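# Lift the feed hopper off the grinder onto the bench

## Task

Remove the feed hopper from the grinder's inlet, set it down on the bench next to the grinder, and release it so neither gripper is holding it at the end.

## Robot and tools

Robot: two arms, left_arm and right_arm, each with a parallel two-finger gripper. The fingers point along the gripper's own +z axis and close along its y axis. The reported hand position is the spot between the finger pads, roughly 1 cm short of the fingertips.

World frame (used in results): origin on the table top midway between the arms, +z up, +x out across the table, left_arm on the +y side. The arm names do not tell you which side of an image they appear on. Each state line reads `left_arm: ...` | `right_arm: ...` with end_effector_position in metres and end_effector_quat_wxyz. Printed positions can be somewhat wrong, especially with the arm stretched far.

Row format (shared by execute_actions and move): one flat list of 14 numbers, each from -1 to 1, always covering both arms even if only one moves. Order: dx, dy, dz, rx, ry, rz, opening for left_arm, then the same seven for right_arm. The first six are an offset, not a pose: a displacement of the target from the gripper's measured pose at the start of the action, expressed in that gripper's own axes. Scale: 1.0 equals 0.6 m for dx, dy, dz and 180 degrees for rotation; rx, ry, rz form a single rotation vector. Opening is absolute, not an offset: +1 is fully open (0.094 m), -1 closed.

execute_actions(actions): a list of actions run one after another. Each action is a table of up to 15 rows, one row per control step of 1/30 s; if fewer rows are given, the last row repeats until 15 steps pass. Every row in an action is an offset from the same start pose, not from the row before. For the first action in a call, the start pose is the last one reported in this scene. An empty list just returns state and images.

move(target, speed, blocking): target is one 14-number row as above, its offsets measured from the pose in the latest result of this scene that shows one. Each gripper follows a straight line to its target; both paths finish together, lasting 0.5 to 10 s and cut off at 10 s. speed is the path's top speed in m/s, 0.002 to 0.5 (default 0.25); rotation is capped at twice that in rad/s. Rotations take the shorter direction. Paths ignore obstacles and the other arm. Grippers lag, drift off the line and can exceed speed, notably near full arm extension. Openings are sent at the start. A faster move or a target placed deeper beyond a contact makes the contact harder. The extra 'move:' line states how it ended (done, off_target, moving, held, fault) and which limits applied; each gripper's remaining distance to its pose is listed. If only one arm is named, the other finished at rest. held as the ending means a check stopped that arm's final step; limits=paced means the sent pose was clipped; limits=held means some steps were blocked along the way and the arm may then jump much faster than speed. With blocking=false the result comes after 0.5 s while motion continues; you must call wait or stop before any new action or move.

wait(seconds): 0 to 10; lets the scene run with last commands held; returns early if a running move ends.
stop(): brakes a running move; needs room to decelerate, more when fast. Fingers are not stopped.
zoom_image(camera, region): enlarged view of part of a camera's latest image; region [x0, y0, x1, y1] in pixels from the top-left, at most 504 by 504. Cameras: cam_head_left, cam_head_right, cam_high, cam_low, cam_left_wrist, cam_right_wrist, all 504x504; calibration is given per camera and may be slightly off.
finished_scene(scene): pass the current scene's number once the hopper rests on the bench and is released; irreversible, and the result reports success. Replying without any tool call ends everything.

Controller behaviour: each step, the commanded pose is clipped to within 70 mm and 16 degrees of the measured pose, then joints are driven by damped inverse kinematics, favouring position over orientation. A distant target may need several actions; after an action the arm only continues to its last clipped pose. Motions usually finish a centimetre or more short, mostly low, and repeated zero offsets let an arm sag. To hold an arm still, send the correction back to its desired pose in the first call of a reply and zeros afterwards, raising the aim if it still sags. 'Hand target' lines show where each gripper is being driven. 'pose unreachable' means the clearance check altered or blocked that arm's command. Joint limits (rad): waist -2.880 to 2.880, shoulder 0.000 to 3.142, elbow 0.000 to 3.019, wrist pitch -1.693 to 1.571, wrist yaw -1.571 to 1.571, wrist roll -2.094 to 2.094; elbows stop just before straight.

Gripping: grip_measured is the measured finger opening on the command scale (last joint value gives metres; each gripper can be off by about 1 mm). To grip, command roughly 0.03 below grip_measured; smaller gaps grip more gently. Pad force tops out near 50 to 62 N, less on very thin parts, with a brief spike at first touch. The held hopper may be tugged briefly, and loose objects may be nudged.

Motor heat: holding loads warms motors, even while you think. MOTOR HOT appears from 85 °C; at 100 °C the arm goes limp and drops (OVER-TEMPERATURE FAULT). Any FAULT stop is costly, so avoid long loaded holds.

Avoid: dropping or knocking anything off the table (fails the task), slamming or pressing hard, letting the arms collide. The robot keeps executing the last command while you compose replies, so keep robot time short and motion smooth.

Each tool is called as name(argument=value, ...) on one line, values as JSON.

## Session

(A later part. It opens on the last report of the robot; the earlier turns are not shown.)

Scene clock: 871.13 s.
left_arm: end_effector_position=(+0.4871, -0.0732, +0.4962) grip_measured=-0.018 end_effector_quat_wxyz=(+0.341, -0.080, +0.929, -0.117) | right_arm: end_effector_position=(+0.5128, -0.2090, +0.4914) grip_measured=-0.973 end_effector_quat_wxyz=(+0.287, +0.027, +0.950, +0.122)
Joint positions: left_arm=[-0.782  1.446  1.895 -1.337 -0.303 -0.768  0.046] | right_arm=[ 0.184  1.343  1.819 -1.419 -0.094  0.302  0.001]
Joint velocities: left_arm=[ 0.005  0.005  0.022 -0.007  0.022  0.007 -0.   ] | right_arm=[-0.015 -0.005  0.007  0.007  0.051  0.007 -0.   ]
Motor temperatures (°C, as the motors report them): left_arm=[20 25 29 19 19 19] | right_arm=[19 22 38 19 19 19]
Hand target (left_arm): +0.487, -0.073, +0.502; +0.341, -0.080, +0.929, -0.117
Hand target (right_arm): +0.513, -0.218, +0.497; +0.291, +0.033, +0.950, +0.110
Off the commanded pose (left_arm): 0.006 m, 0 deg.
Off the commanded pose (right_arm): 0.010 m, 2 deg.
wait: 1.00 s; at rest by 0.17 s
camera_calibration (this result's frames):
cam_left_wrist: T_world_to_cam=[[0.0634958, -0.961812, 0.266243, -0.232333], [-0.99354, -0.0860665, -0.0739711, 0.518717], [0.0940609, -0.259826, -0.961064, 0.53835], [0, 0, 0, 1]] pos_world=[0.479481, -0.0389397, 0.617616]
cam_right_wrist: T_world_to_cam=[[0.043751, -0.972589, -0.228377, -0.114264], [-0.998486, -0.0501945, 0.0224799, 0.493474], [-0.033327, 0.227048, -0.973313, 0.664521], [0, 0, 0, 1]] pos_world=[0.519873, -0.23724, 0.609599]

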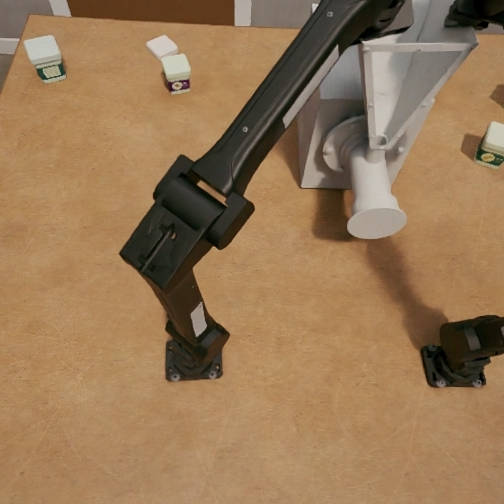

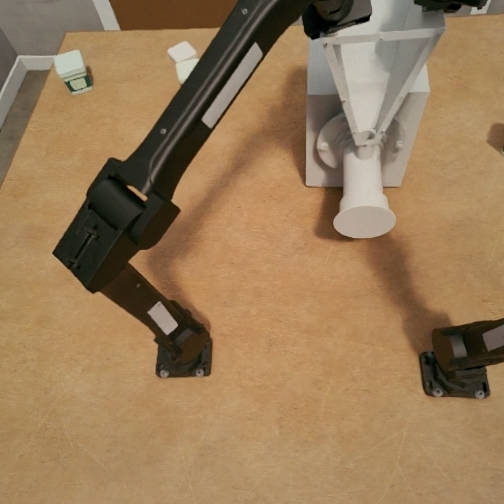

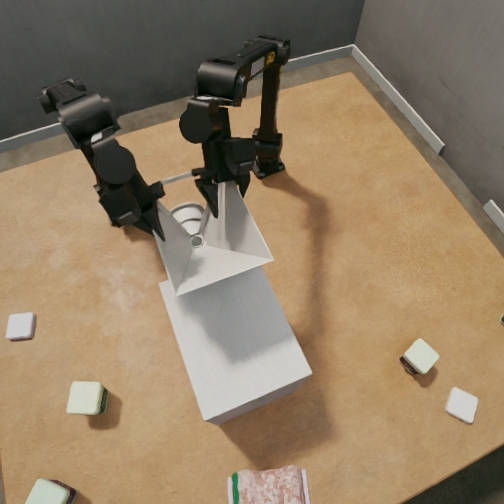

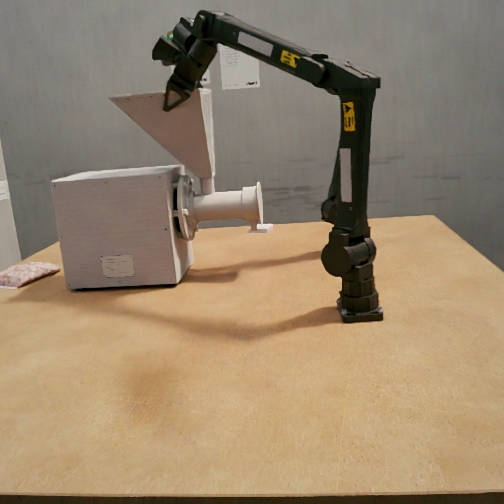

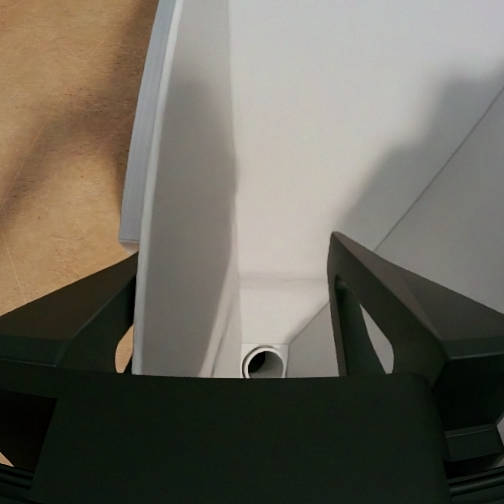

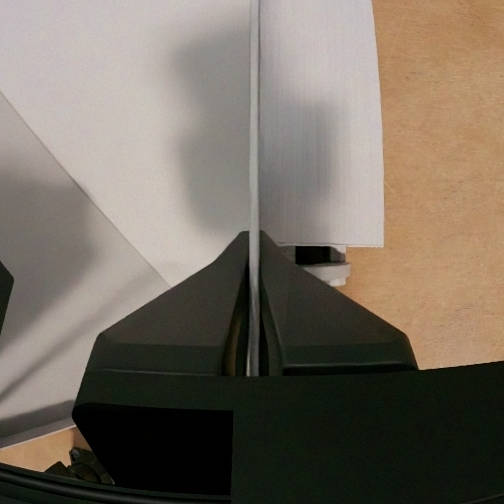

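execute_actions(actions=[])

Scene clock: 888.97 s.
left_arm: end_effector_position=(+0.4871, -0.0732, +0.4962) grip_measured=-0.018 end_effector_quat_wxyz=(+0.341, -0.080, +0.929, -0.117) | right_arm: end_effector_position=(+0.5128, -0.2090, +0.4914) grip_measured=-0.973 end_effector_quat_wxyz=(+0.287, +0.027, +0.950, +0.122)
Joint positions: left_arm=[-0.782  1.446  1.895 -1.337 -0.303 -0.768  0.046] | right_arm=[ 0.184  1.343  1.819 -1.419 -0.094  0.302  0.001]
Joint velocities: left_arm=[ 0.015 -0.005  0.007 -0.007  0.007  0.007 -0.001] | right_arm=[ 0.005 -0.024 -0.017 -0.032 -0.022 -0.007 -0.001]
Motor temperatures (°C, as the motors report them): left_arm=[20 25 30 19 19 19] | right_arm=[19 22 38 19 20 19]
Hand target (left_arm): +0.487, -0.073, +0.502; +0.341, -0.080, +0.929, -0.117
Hand target (right_arm): +0.513, -0.218, +0.497; +0.291, +0.033, +0.950, +0.110
Off the commanded pose (left_arm): 0.006 m, 0 deg.
Off the commanded pose (right_arm): 0.010 m, 2 deg.
camera_calibration (this result's frames):
cam_left_wrist: T_world_to_cam=[[0.0634958, -0.961812, 0.266243, -0.232333], [-0.99354, -0.0860665, -0.0739711, 0.518717], [0.0940609, -0.259826, -0.961064, 0.53835], [0, 0, 0, 1]] pos_world=[0.479481, -0.0389397, 0.617616]
cam_right_wrist: T_world_to_cam=[[0.043751, -0.972589, -0.228377, -0.114264], [-0.998486, -0.0501945, 0.0224799, 0.493474], [-0.033327, 0.227048, -0.973313, 0.664521], [0, 0, 0, 1]] pos_world=[0.519873, -0.23724, 0.609599]

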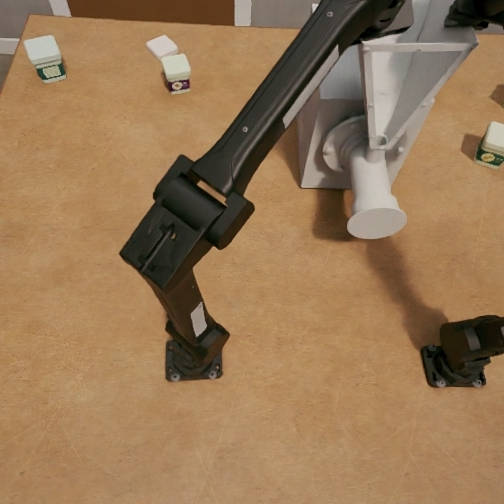

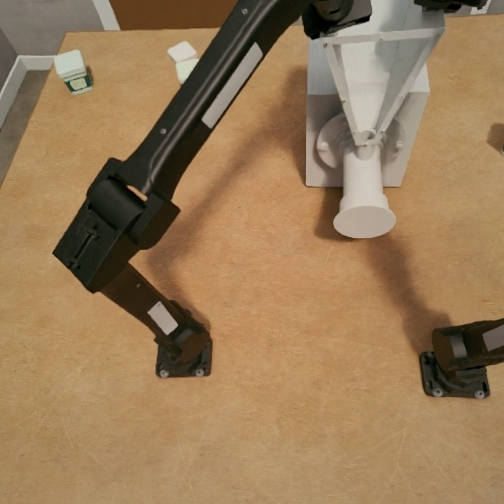

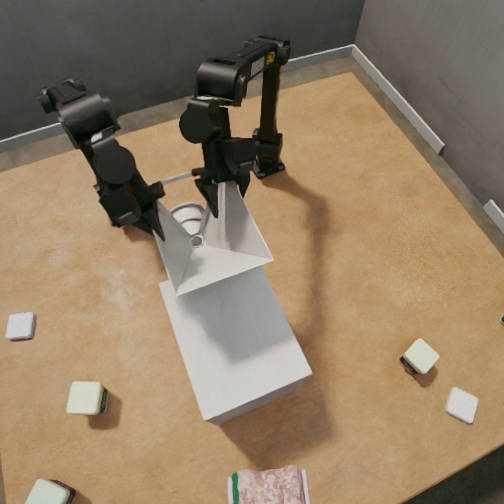

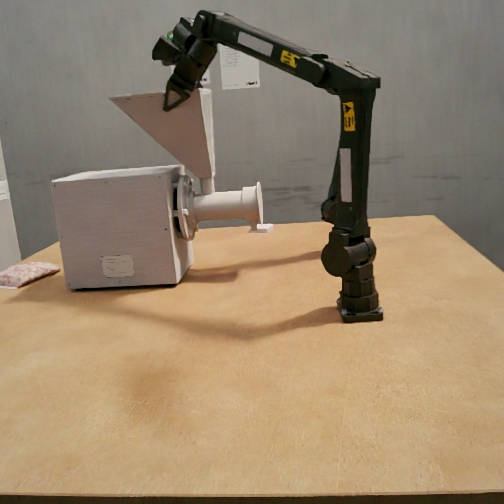

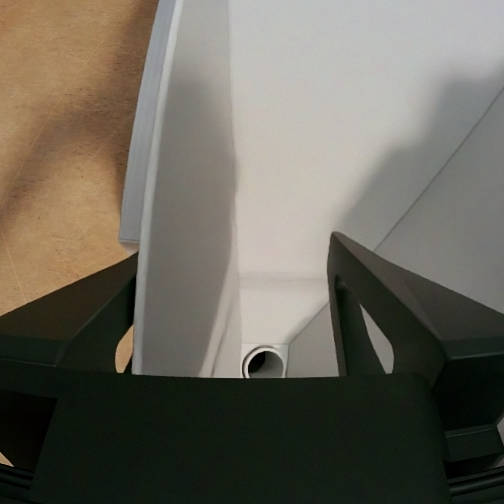

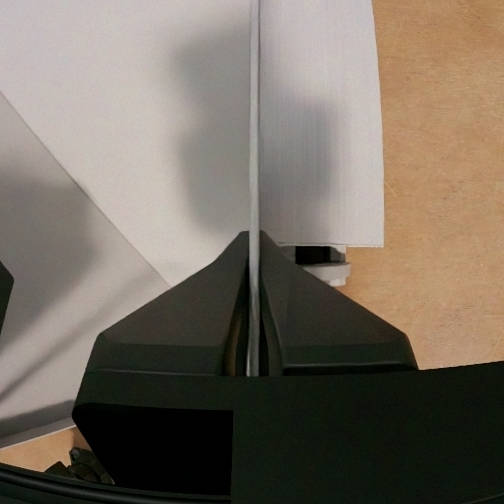

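execute_actions(actions=[[[-0.006,-0.003,-0.007,0,0,0,0.6,-0.0054,0.0025,-0.008,0,0,0,-1]],[[0,0,0,0,0,0,0.6,0,0,0,0,0,0,-1]]])

Scene clock: 910.33 s.
left_arm: end_effector_position=(+0.4868, -0.0726, +0.4957) grip_measured=+0.597 end_effector_quat_wxyz=(+0.340, -0.080, +0.930, -0.116) | right_arm: end_effector_position=(+0.5129, -0.2089, +0.4915) grip_measured=-0.973 end_effector_quat_wxyz=(+0.287, +0.030, +0.950, +0.124)
Joint positions: left_arm=[-0.782  1.446  1.895 -1.34  -0.304 -0.768  0.075] | right_arm=[ 0.184  1.343  1.819 -1.418 -0.095  0.308  0.001]
Joint velocities: left_arm=[-0.015 -0.005  0.017 -0.007  0.037 -0.022 -0.   ] | right_arm=[ 0.005  0.005 -0.002  0.012 -0.022 -0.081 -0.   ]
Motor temperatures (°C, as the motors report them): left_arm=[20 25 30 19 19 19] | right_arm=[19 22 38 19 20 19]
Hand target (left_arm): +0.487, -0.073, +0.496; +0.340, -0.080, +0.930, -0.116
Hand target (right_arm): +0.513, -0.209, +0.491; +0.286, +0.029, +0.950, +0.124
Off the commanded pose (left_arm): 0.000 m, 0 deg.
Off the commanded pose (right_arm): 0.000 m, 0 deg.
camera_calibration (this result's frames):
cam_left_wrist: T_world_to_cam=[[0.064911, -0.962578, 0.263116, -0.230775], [-0.993592, -0.0867937, -0.0724041, 0.517577], [0.0925314, -0.25673, -0.962043, 0.539567], [0, 0, 0, 1]] pos_world=[0.479313, -0.0386929, 0.617282]
cam_right_wrist: T_world_to_cam=[[0.0395964, -0.971716, -0.232808, -0.109647], [-0.998666, -0.0462103, 0.0230222, 0.494258], [-0.0331291, 0.231585, -0.97225, 0.664952], [0, 0, 0, 1]] pos_world=[0.519969, -0.237699, 0.609594]

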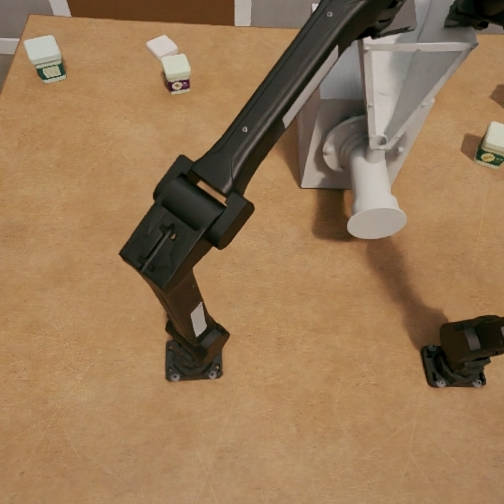

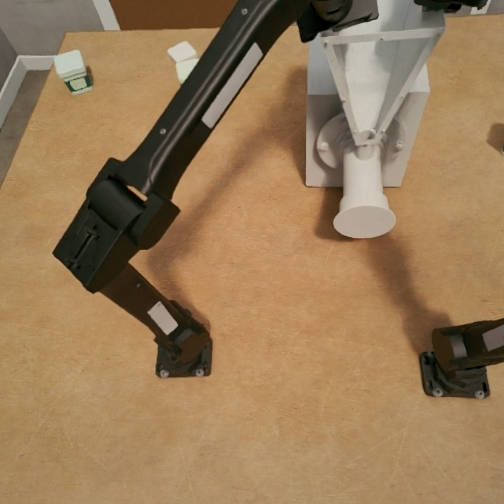

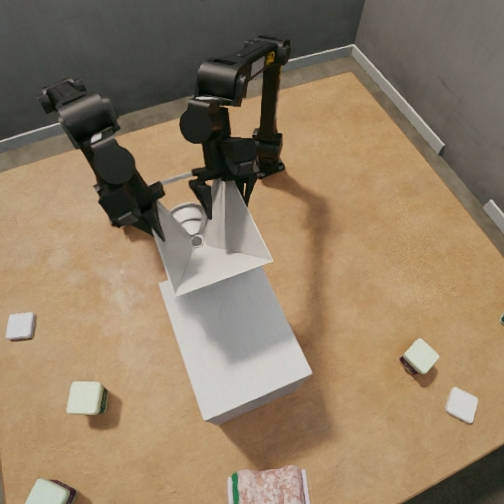

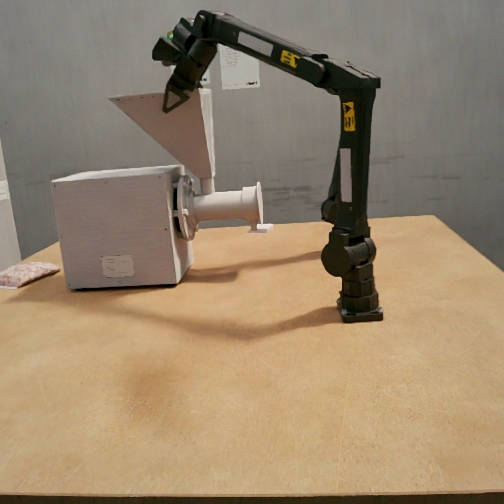

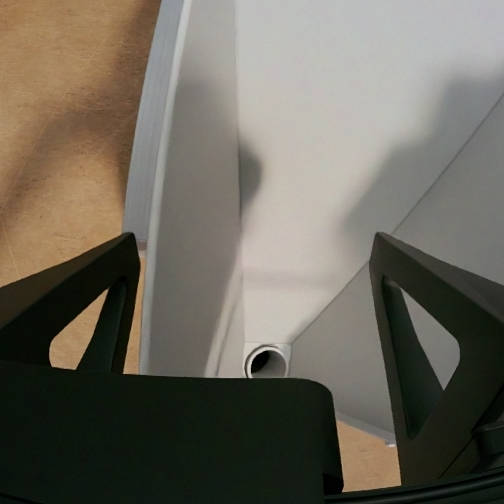

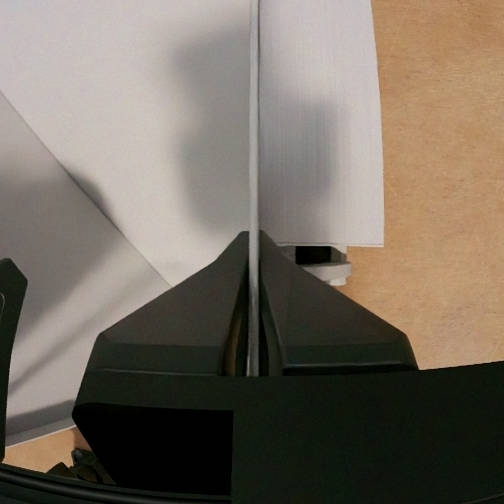

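move(target=[-0.0423,0.0313,-0.0327,0,0.03,0,0.6,-0.0054,0.0025,-0.008,0,0,0,-1], speed=0.05)

Scene clock: 956.63 s.
left_arm: end_effector_position=(+0.4862, -0.0491, +0.4994) grip_measured=+0.598 end_effector_quat_wxyz=(+0.280, -0.074, +0.951, -0.109) | right_arm: end_effector_position=(+0.5129, -0.2090, +0.4914) grip_measured=-0.973 end_effector_quat_wxyz=(+0.286, +0.031, +0.950, +0.124)
Joint positions: left_arm=[-0.713  1.487  2.002 -1.503 -0.195 -0.734  0.075] | right_arm=[ 0.184  1.343  1.819 -1.418 -0.095  0.311  0.001]
Joint velocities: left_arm=[-0.005 -0.005 -0.017 -0.002  0.007 -0.066  0.001] | right_arm=[-0.005 -0.005 -0.022 -0.002  0.051  0.007 -0.001]
Motor temperatures (°C, as the motors report them): left_arm=[20 25 29 19 19 19] | right_arm=[19 22 37 19 19 19]
Hand target (left_arm): +0.490, -0.046, +0.521; +0.297, -0.075, +0.945, -0.119
Hand target (right_arm): +0.513, -0.209, +0.497; +0.287, +0.029, +0.950, +0.124
Off the commanded pose (left_arm): 0.022 m, 2 deg.
Off the commanded pose (right_arm): 0.006 m, 0 deg.
move: off_target (left_arm)
camera_calibration (this result's frames):
cam_left_wrist: T_world_to_cam=[[0.0740111, -0.967192, 0.243028, -0.203691], [-0.996651, -0.0632409, 0.0518342, 0.459936], [-0.0347643, -0.24605, -0.968633, 0.61486], [0, 0, 0, 1]] pos_world=[0.494846, -0.0166354, 0.621236]
cam_right_wrist: T_world_to_cam=[[0.0370819, -0.971553, -0.233901, -0.107875], [-0.998753, -0.0438644, 0.0238603, 0.494321], [-0.0334415, 0.232724, -0.971968, 0.66517], [0, 0, 0, 1]] pos_world=[0.519949, -0.237924, 0.609497]

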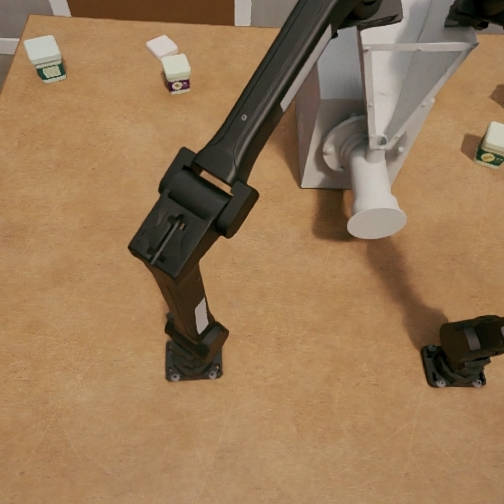

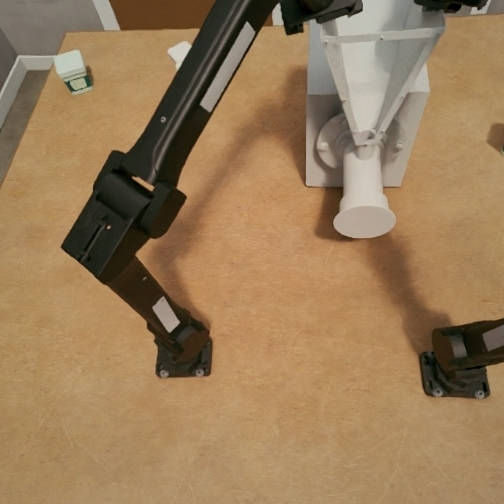

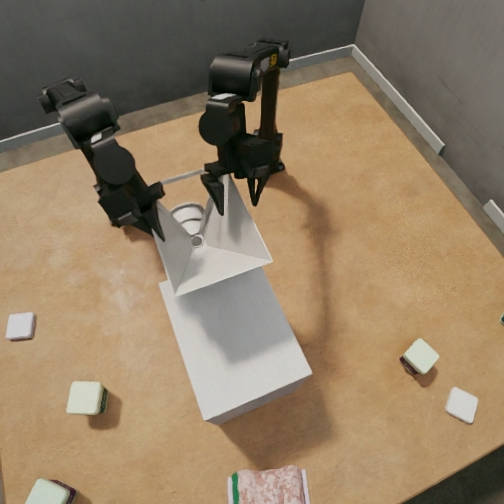

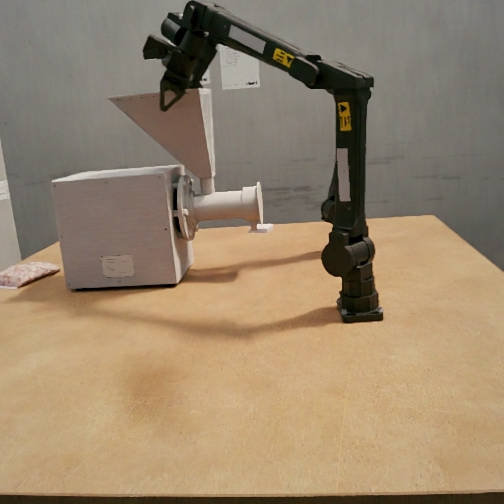

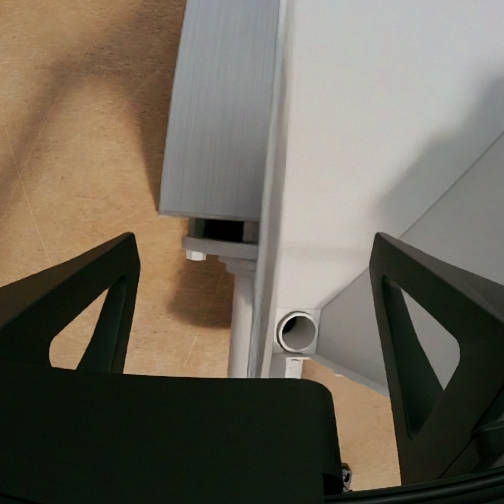

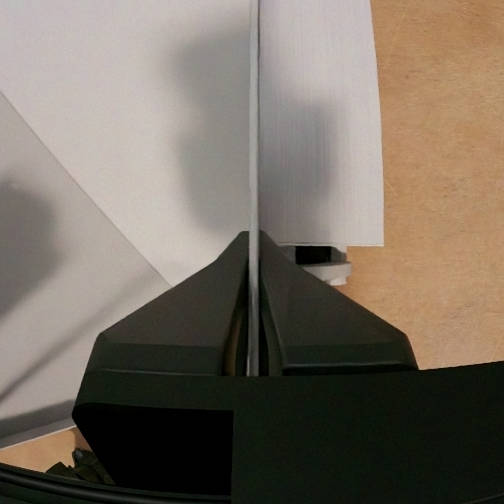

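execute_actions(actions=[[[-0.0103,-0.005,-0.0164,0,0,0,0.5,-0.0054,0.0025,-0.008,0,0,0,-1],[-0.0103,-0.005,-0.0164,0,0,0,0.42,-0.0054,0.0025,-0.008,0,0,0,-1],[-0.0103,-0.005,-0.0164,0,0,0,0.34,-0.0054,0.0025,-0.008,0,0,0,-1],[-0.0103,-0.005,-0.0164,0,0,0,0.26,-0.0054,0.0025,-0.008,0,0,0,-1],[-0.0103,-0.005,-0.0164,0,0,0,0.18,-0.0054,0.0025,-0.008,0,0,0,-1],[-0.0103,-0.005,-0.0164,0,0,0,0.1,-0.0054,0.0025,-0.008,0,0,0,-1],[-0.0103,-0.005,-0.0164,0,0,0,0.02,-0.0054,0.0025,-0.008,0,0,0,-1],[-0.0103,-0.005,-0.0164,0,0,0,-0.06,-0.0054,0.0025,-0.008,0,0,0,-1],[-0.0103,-0.005,-0.0164,0,0,0,-0.14,-0.0054,0.0025,-0.008,0,0,0,-1],[-0.0103,-0.005,-0.0164,0,0,0,-0.22,-0.0054,0.0025,-0.008,0,0,0,-1],[-0.0103,-0.005,-0.0164,0,0,0,-0.3,-0.0054,0.0025,-0.008,0,0,0,-1],[-0.0103,-0.005,-0.0164,0,0,0,-0.38,-0.0054,0.0025,-0.008,0,0,0,-1],[-0.0103,-0.005,-0.0164,0,0,0,-0.46,-0.0054,0.0025,-0.008,0,0,0,-1],[-0.0103,-0.005,-0.0164,0,0,0,-0.54,-0.0054,0.0025,-0.008,0,0,0,-1],[-0.0103,-0.005,-0.0164,0,0,0,-0.6,-0.0054,0.0025,-0.008,0,0,0,-1]]])

Scene clock: 977.53 s.
left_arm: end_effector_position=(+0.4835, -0.0471, +0.4941) grip_measured=-0.565 end_effector_quat_wxyz=(+0.269, -0.073, +0.955, -0.099) | right_arm: end_effector_position=(+0.5128, -0.2091, +0.4914) grip_measured=-0.973 end_effector_quat_wxyz=(+0.286, +0.031, +0.950, +0.124)
Joint positions: left_arm=[-0.713  1.493  2.006 -1.532 -0.195 -0.733  0.02 ] | right_arm=[ 0.184  1.343  1.819 -1.419 -0.094  0.312  0.001]
Joint velocities: left_arm=[-0.005  0.005 -0.012 -0.022 -0.037 -0.007 -0.066] | right_arm=[-0.005 -0.015  0.002 -0.002 -0.051 -0.007  0.001]
Motor temperatures (°C, as the motors report them): left_arm=[20 25 31 19 19 19] | right_arm=[19 22 38 19 19 19]
Hand target (left_arm): +0.485, -0.049, +0.511; +0.281, -0.074, +0.951, -0.109
Hand target (right_arm): +0.513, -0.209, +0.497; +0.287, +0.031, +0.950, +0.124
Off the commanded pose (left_arm): 0.018 m, 2 deg.
Off the commanded pose (right_arm): 0.006 m, 0 deg.
camera_calibration (this result's frames):
cam_left_wrist: T_world_to_cam=[[0.0792326, -0.971662, 0.222701, -0.192968], [-0.995096, -0.0638218, 0.0755757, 0.445145], [-0.0592208, -0.227597, -0.971953, 0.624426], [0, 0, 0, 1]] pos_world=[0.495231, -0.0169719, 0.616244]
cam_right_wrist: T_world_to_cam=[[0.0359541, -0.971654, -0.233659, -0.107588], [-0.998789, -0.0427965, 0.024278, 0.494315], [-0.0335896, 0.232503, -0.972015, 0.665192], [0, 0, 0, 1]] pos_world=[0.519928, -0.238042, 0.609437]

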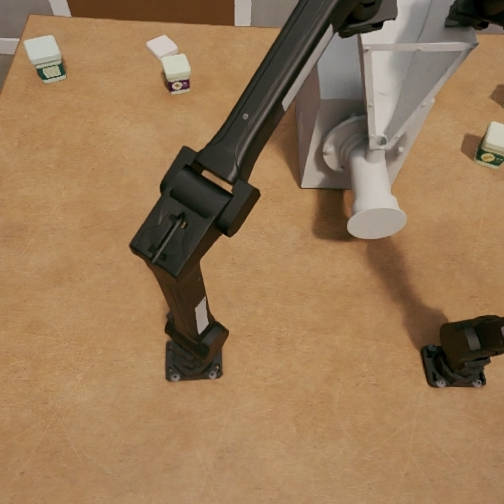

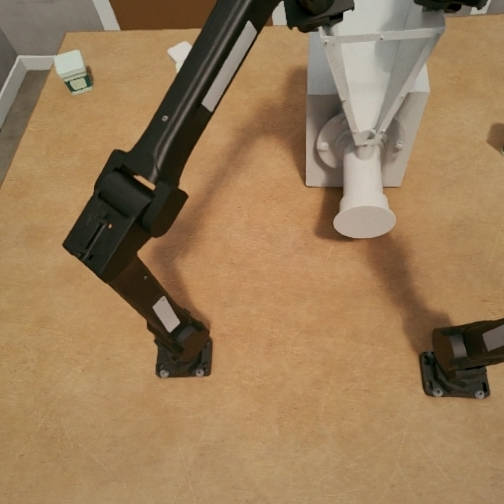

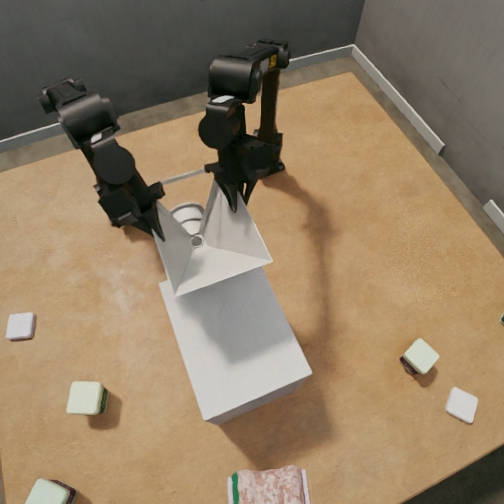

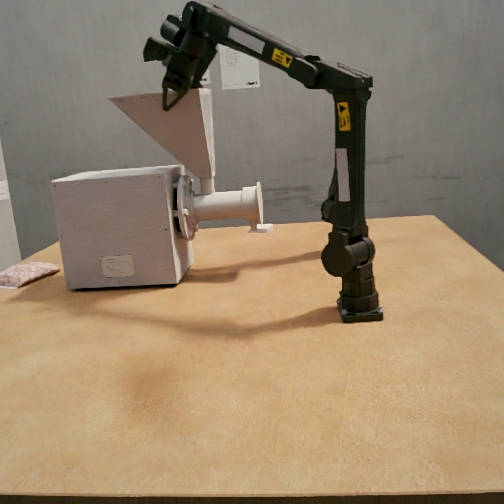

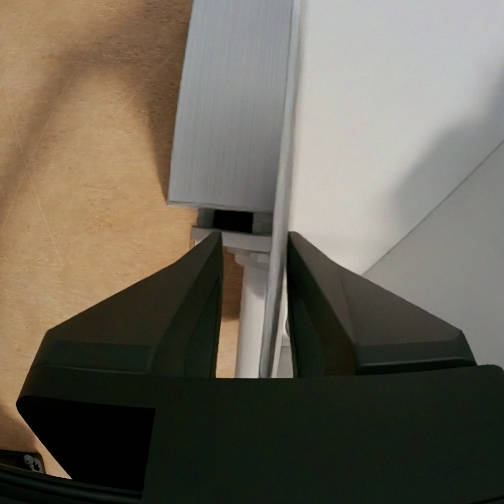

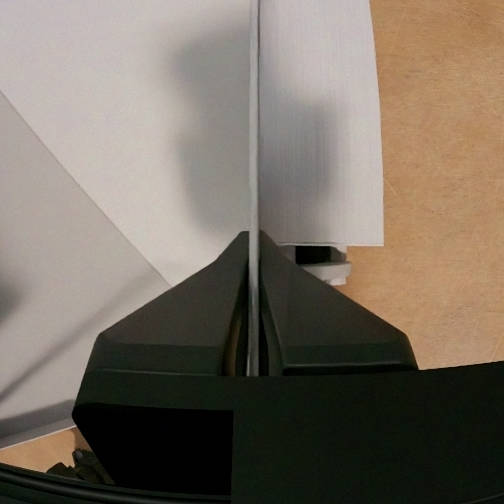

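execute_actions(actions=[[[-0.0183,-0.0234,-0.0306,0,-0.012,0,-0.56,-0.0054,0.0025,-0.008,0,0,0,-1]]])

Scene clock: 984.73 s.
left_arm: end_effector_position=(+0.4847, -0.0506, +0.4960) grip_measured=-0.563 end_effector_quat_wxyz=(+0.272, -0.071, +0.956, -0.082) | right_arm: end_effector_position=(+0.5128, -0.2091, +0.4914) grip_measured=-0.973 end_effector_quat_wxyz=(+0.286, +0.032, +0.950, +0.124)
Joint positions: left_arm=[-0.728  1.517  2.043 -1.562 -0.23  -0.736  0.021] | right_arm=[ 0.184  1.343  1.819 -1.419 -0.094  0.312  0.001]
Joint velocities: left_arm=[-0.005 -0.005 -0.012 -0.002  0.022  0.081  0.   ] | right_arm=[-0.005 -0.015  0.007 -0.017 -0.022 -0.051  0.   ]
Motor temperatures (°C, as the motors report them): left_arm=[20 25 31 19 19 19] | right_arm=[19 22 38 19 19 19]
Hand target (left_arm): +0.483, -0.055, +0.517; +0.287, -0.075, +0.950, -0.098
Hand target (right_arm): +0.513, -0.209, +0.497; +0.286, +0.031, +0.950, +0.124
Off the commanded pose (left_arm): 0.023 m, 3 deg.
Off the commanded pose (right_arm): 0.006 m, 0 deg.
camera_calibration (this result's frames):
cam_left_wrist: T_world_to_cam=[[0.0842315, -0.978054, 0.190566, -0.183674], [-0.994918, -0.0719635, 0.0704177, 0.448031], [-0.0551584, -0.195529, -0.979145, 0.628798], [0, 0, 0, 1]] pos_world=[0.495909, -0.024453, 0.619137]
cam_right_wrist: T_world_to_cam=[[0.0353182, -0.971577, -0.234074, -0.107042], [-0.998811, -0.0421928, 0.0244253, 0.49438], [-0.0336073, 0.232933, -0.971912, 0.66524], [0, 0, 0, 1]] pos_world=[0.519929, -0.238096, 0.609423]

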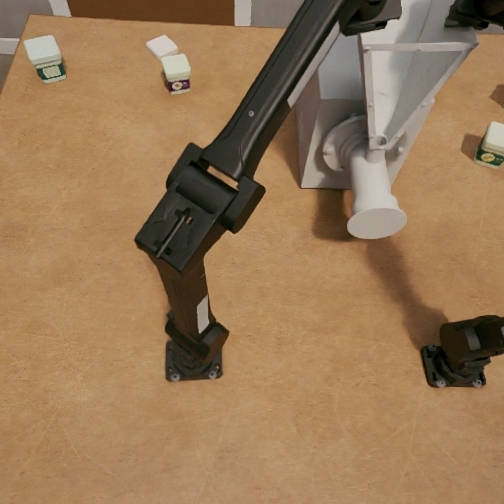

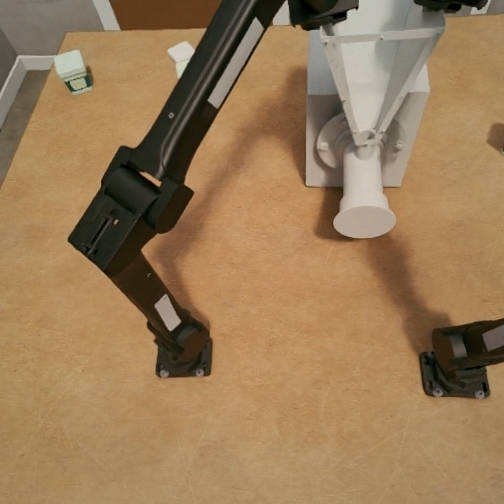

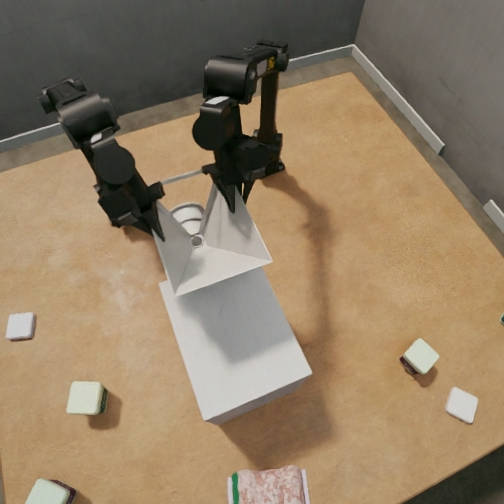

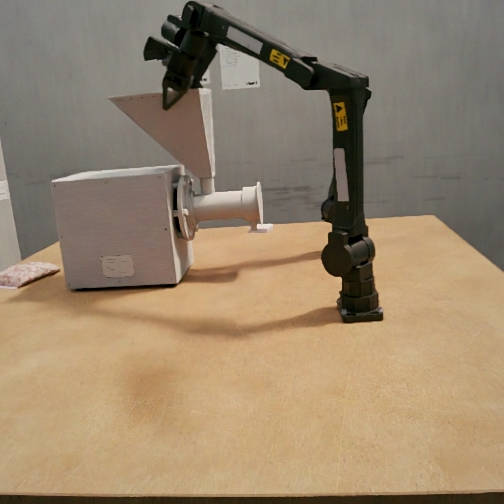

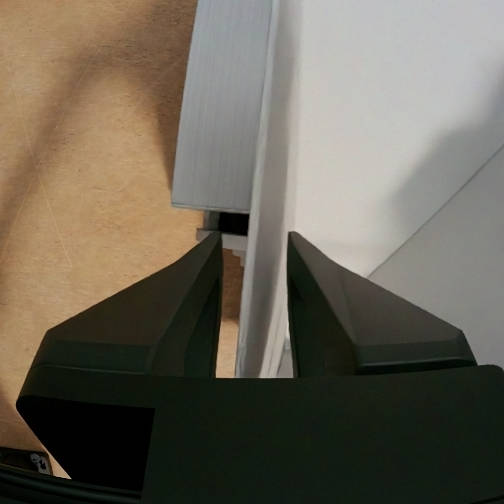

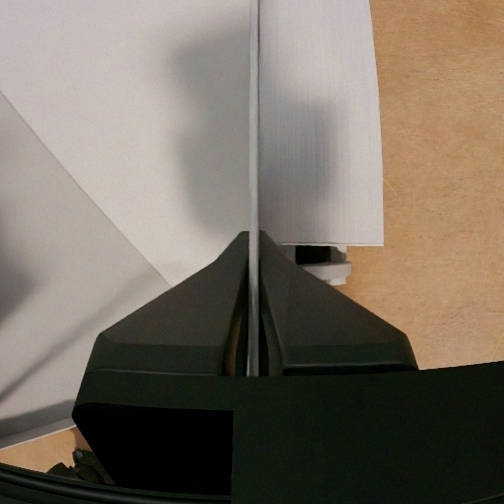

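execute_actions(actions=[[[-0.049,-0.008,-0.0478,0.0295,-0.042,-0.0186,-0.4,-0.0054,0.0025,-0.008,0,0,0,-1]]])

Scene clock: 1009.40 s.
left_arm: end_effector_position=(+0.4924, -0.0543, +0.5214) grip_measured=-0.403 end_effector_quat_wxyz=(+0.320, -0.079, +0.937, -0.120) | right_arm: end_effector_position=(+0.5129, -0.2092, +0.4914) grip_measured=-0.973 end_effector_quat_wxyz=(+0.286, +0.032, +0.950, +0.124)
Joint positions: left_arm=[-0.728  1.483  2.029 -1.455 -0.238 -0.736  0.028] | right_arm=[ 0.184  1.343  1.819 -1.419 -0.094  0.312  0.001]
Joint velocities: left_arm=[-0.005 -0.005 -0.007  0.007  0.037 -0.066  0.001] | right_arm=[ 0.005 -0.005  0.012 -0.002 -0.051  0.037 -0.   ]
Motor temperatures (°C, as the motors report them): left_arm=[20 25 32 19 19 19] | right_arm=[19 22 38 19 19 19]
Hand target (left_arm): +0.494, -0.047, +0.536; +0.335, -0.091, +0.929, -0.131
Hand target (right_arm): +0.513, -0.209, +0.497; +0.286, +0.032, +0.950, +0.124
Off the commanded pose (left_arm): 0.017 m, 3 deg.
Off the commanded pose (right_arm): 0.006 m, 0 deg.
camera_calibration (this result's frames):
cam_left_wrist: T_world_to_cam=[[0.0649467, -0.961217, 0.268038, -0.222852], [-0.996701, -0.0755878, -0.0295622, 0.506359], [0.048676, -0.265234, -0.962955, 0.59004], [0, 0, 0, 1]] pos_world=[0.490441, -0.0194362, 0.642884]
cam_right_wrist: T_world_to_cam=[[0.0351159, -0.971656, -0.233778, -0.107163], [-0.998822, -0.0419616, 0.0243722, 0.494475], [-0.0334911, 0.232647, -0.971984, 0.665166], [0, 0, 0, 1]] pos_world=[0.519932, -0.238125, 0.609427]

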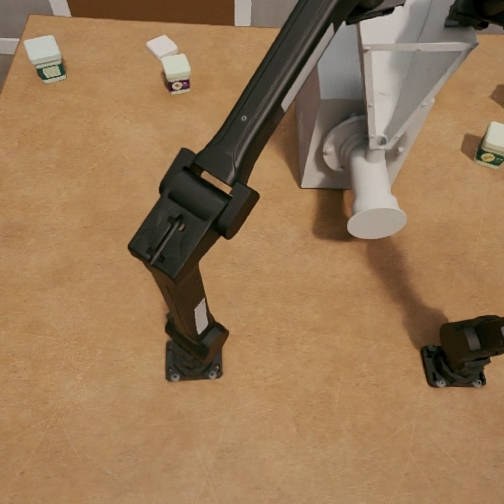

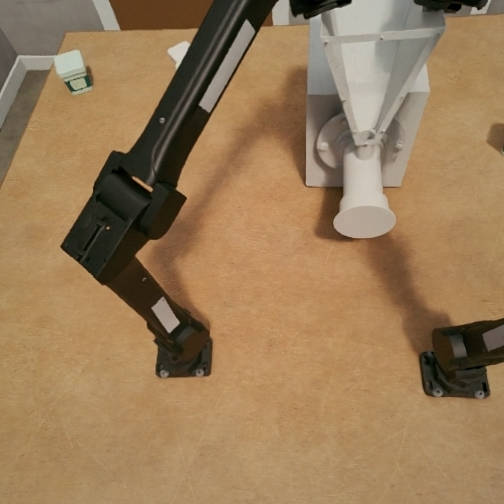

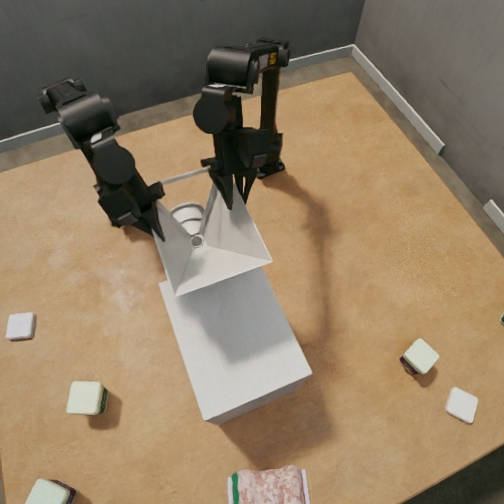

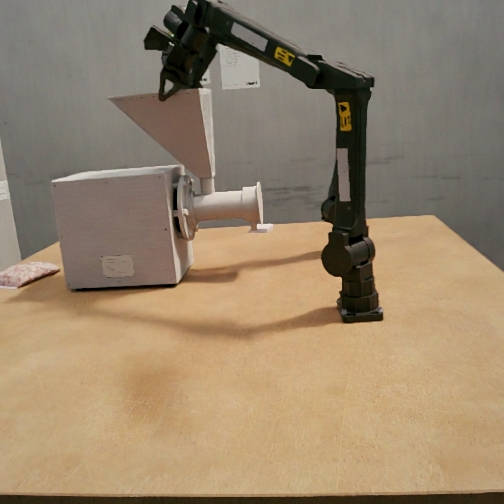

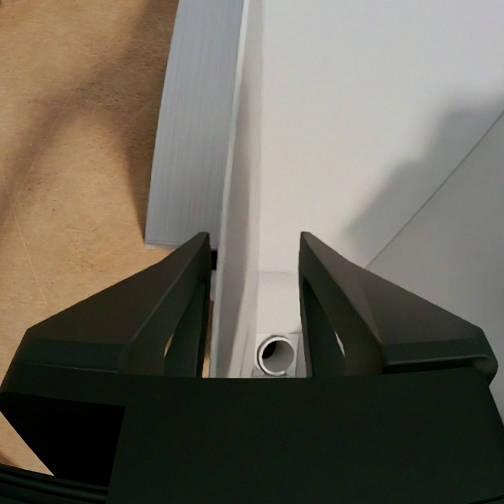

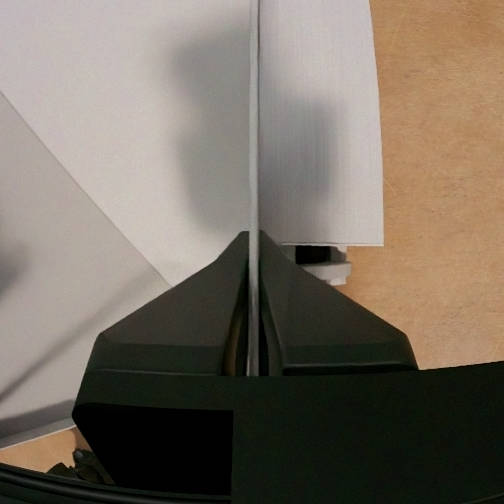

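execute_actions(actions=[[[0,0.015,0.0217,0,0,0,-0.4,-0.0054,0.0025,-0.008,0,0,0,-1]]])

Scene clock: 1020.43 s.
left_arm: end_effector_position=(+0.4954, -0.0521, +0.5014) grip_measured=-0.403 end_effector_quat_wxyz=(+0.309, -0.078, +0.941, -0.114) | right_arm: end_effector_position=(+0.5128, -0.2096, +0.4912) grip_measured=-0.973 end_effector_quat_wxyz=(+0.286, +0.033, +0.950, +0.123)
Joint positions: left_arm=[-0.718  1.473  1.968 -1.427 -0.227 -0.731  0.028] | right_arm=[ 0.183  1.343  1.819 -1.42  -0.093  0.314  0.001]
Joint velocities: left_arm=[ 0.005  0.015  0.007  0.012  0.066  0.007 -0.001] | right_arm=[-0.005  0.005  0.017 -0.002  0.051  0.007  0.001]
Motor temperatures (°C, as the motors report them): left_arm=[20 25 30 19 19 19] | right_arm=[19 22 38 19 19 19]
Hand target (left_arm): +0.500, -0.048, +0.509; +0.320, -0.079, +0.937, -0.119
Hand target (right_arm): +0.513, -0.209, +0.497; +0.286, +0.032, +0.950, +0.124
Off the commanded pose (left_arm): 0.010 m, 1 deg.
Off the commanded pose (right_arm): 0.006 m, 0 deg.
camera_calibration (this result's frames):
cam_left_wrist: T_world_to_cam=[[0.070083, -0.963953, 0.256677, -0.212502], [-0.997185, -0.0745727, -0.0077874, 0.498338], [0.0266478, -0.255409, -0.966466, 0.584378], [0, 0, 0, 1]] pos_world=[0.496255, -0.0184242, 0.623207]
cam_right_wrist: T_world_to_cam=[[0.0323742, -0.971747, -0.233795, -0.106185], [-0.998903, -0.0393735, 0.0253312, 0.494524], [-0.0338208, 0.232719, -0.971956, 0.665307], [0, 0, 0, 1]] pos_world=[0.51992, -0.238543, 0.609297]

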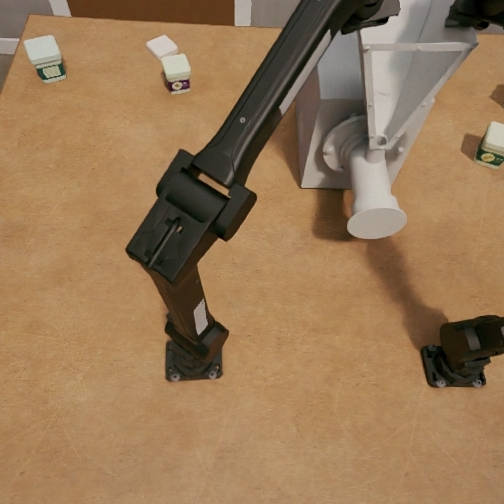

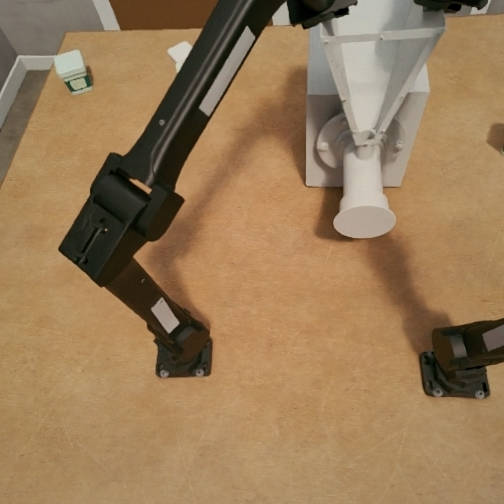

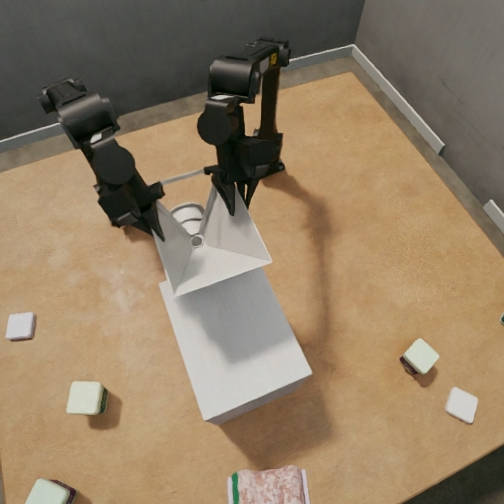

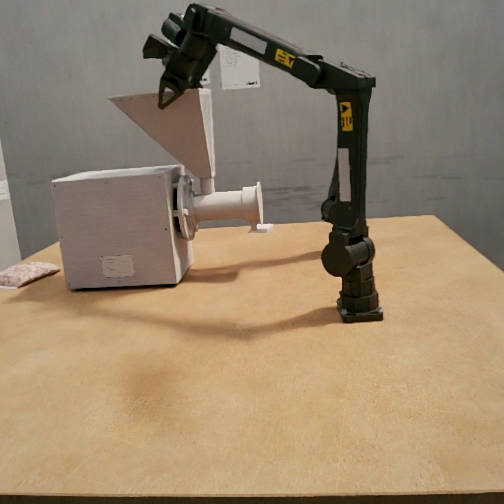

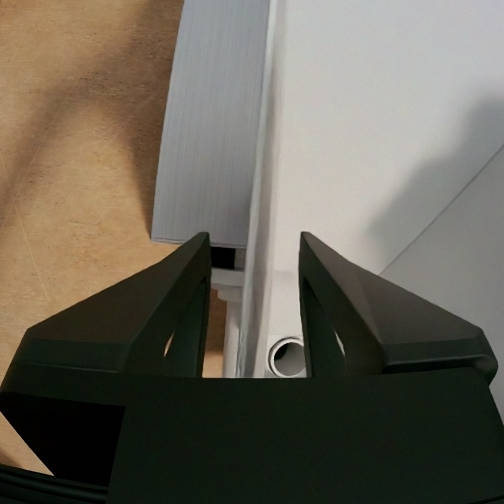

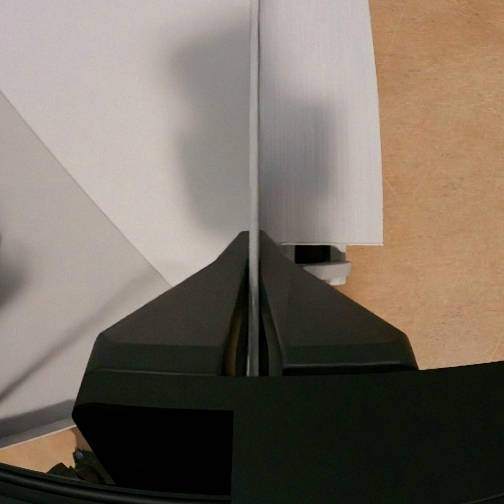

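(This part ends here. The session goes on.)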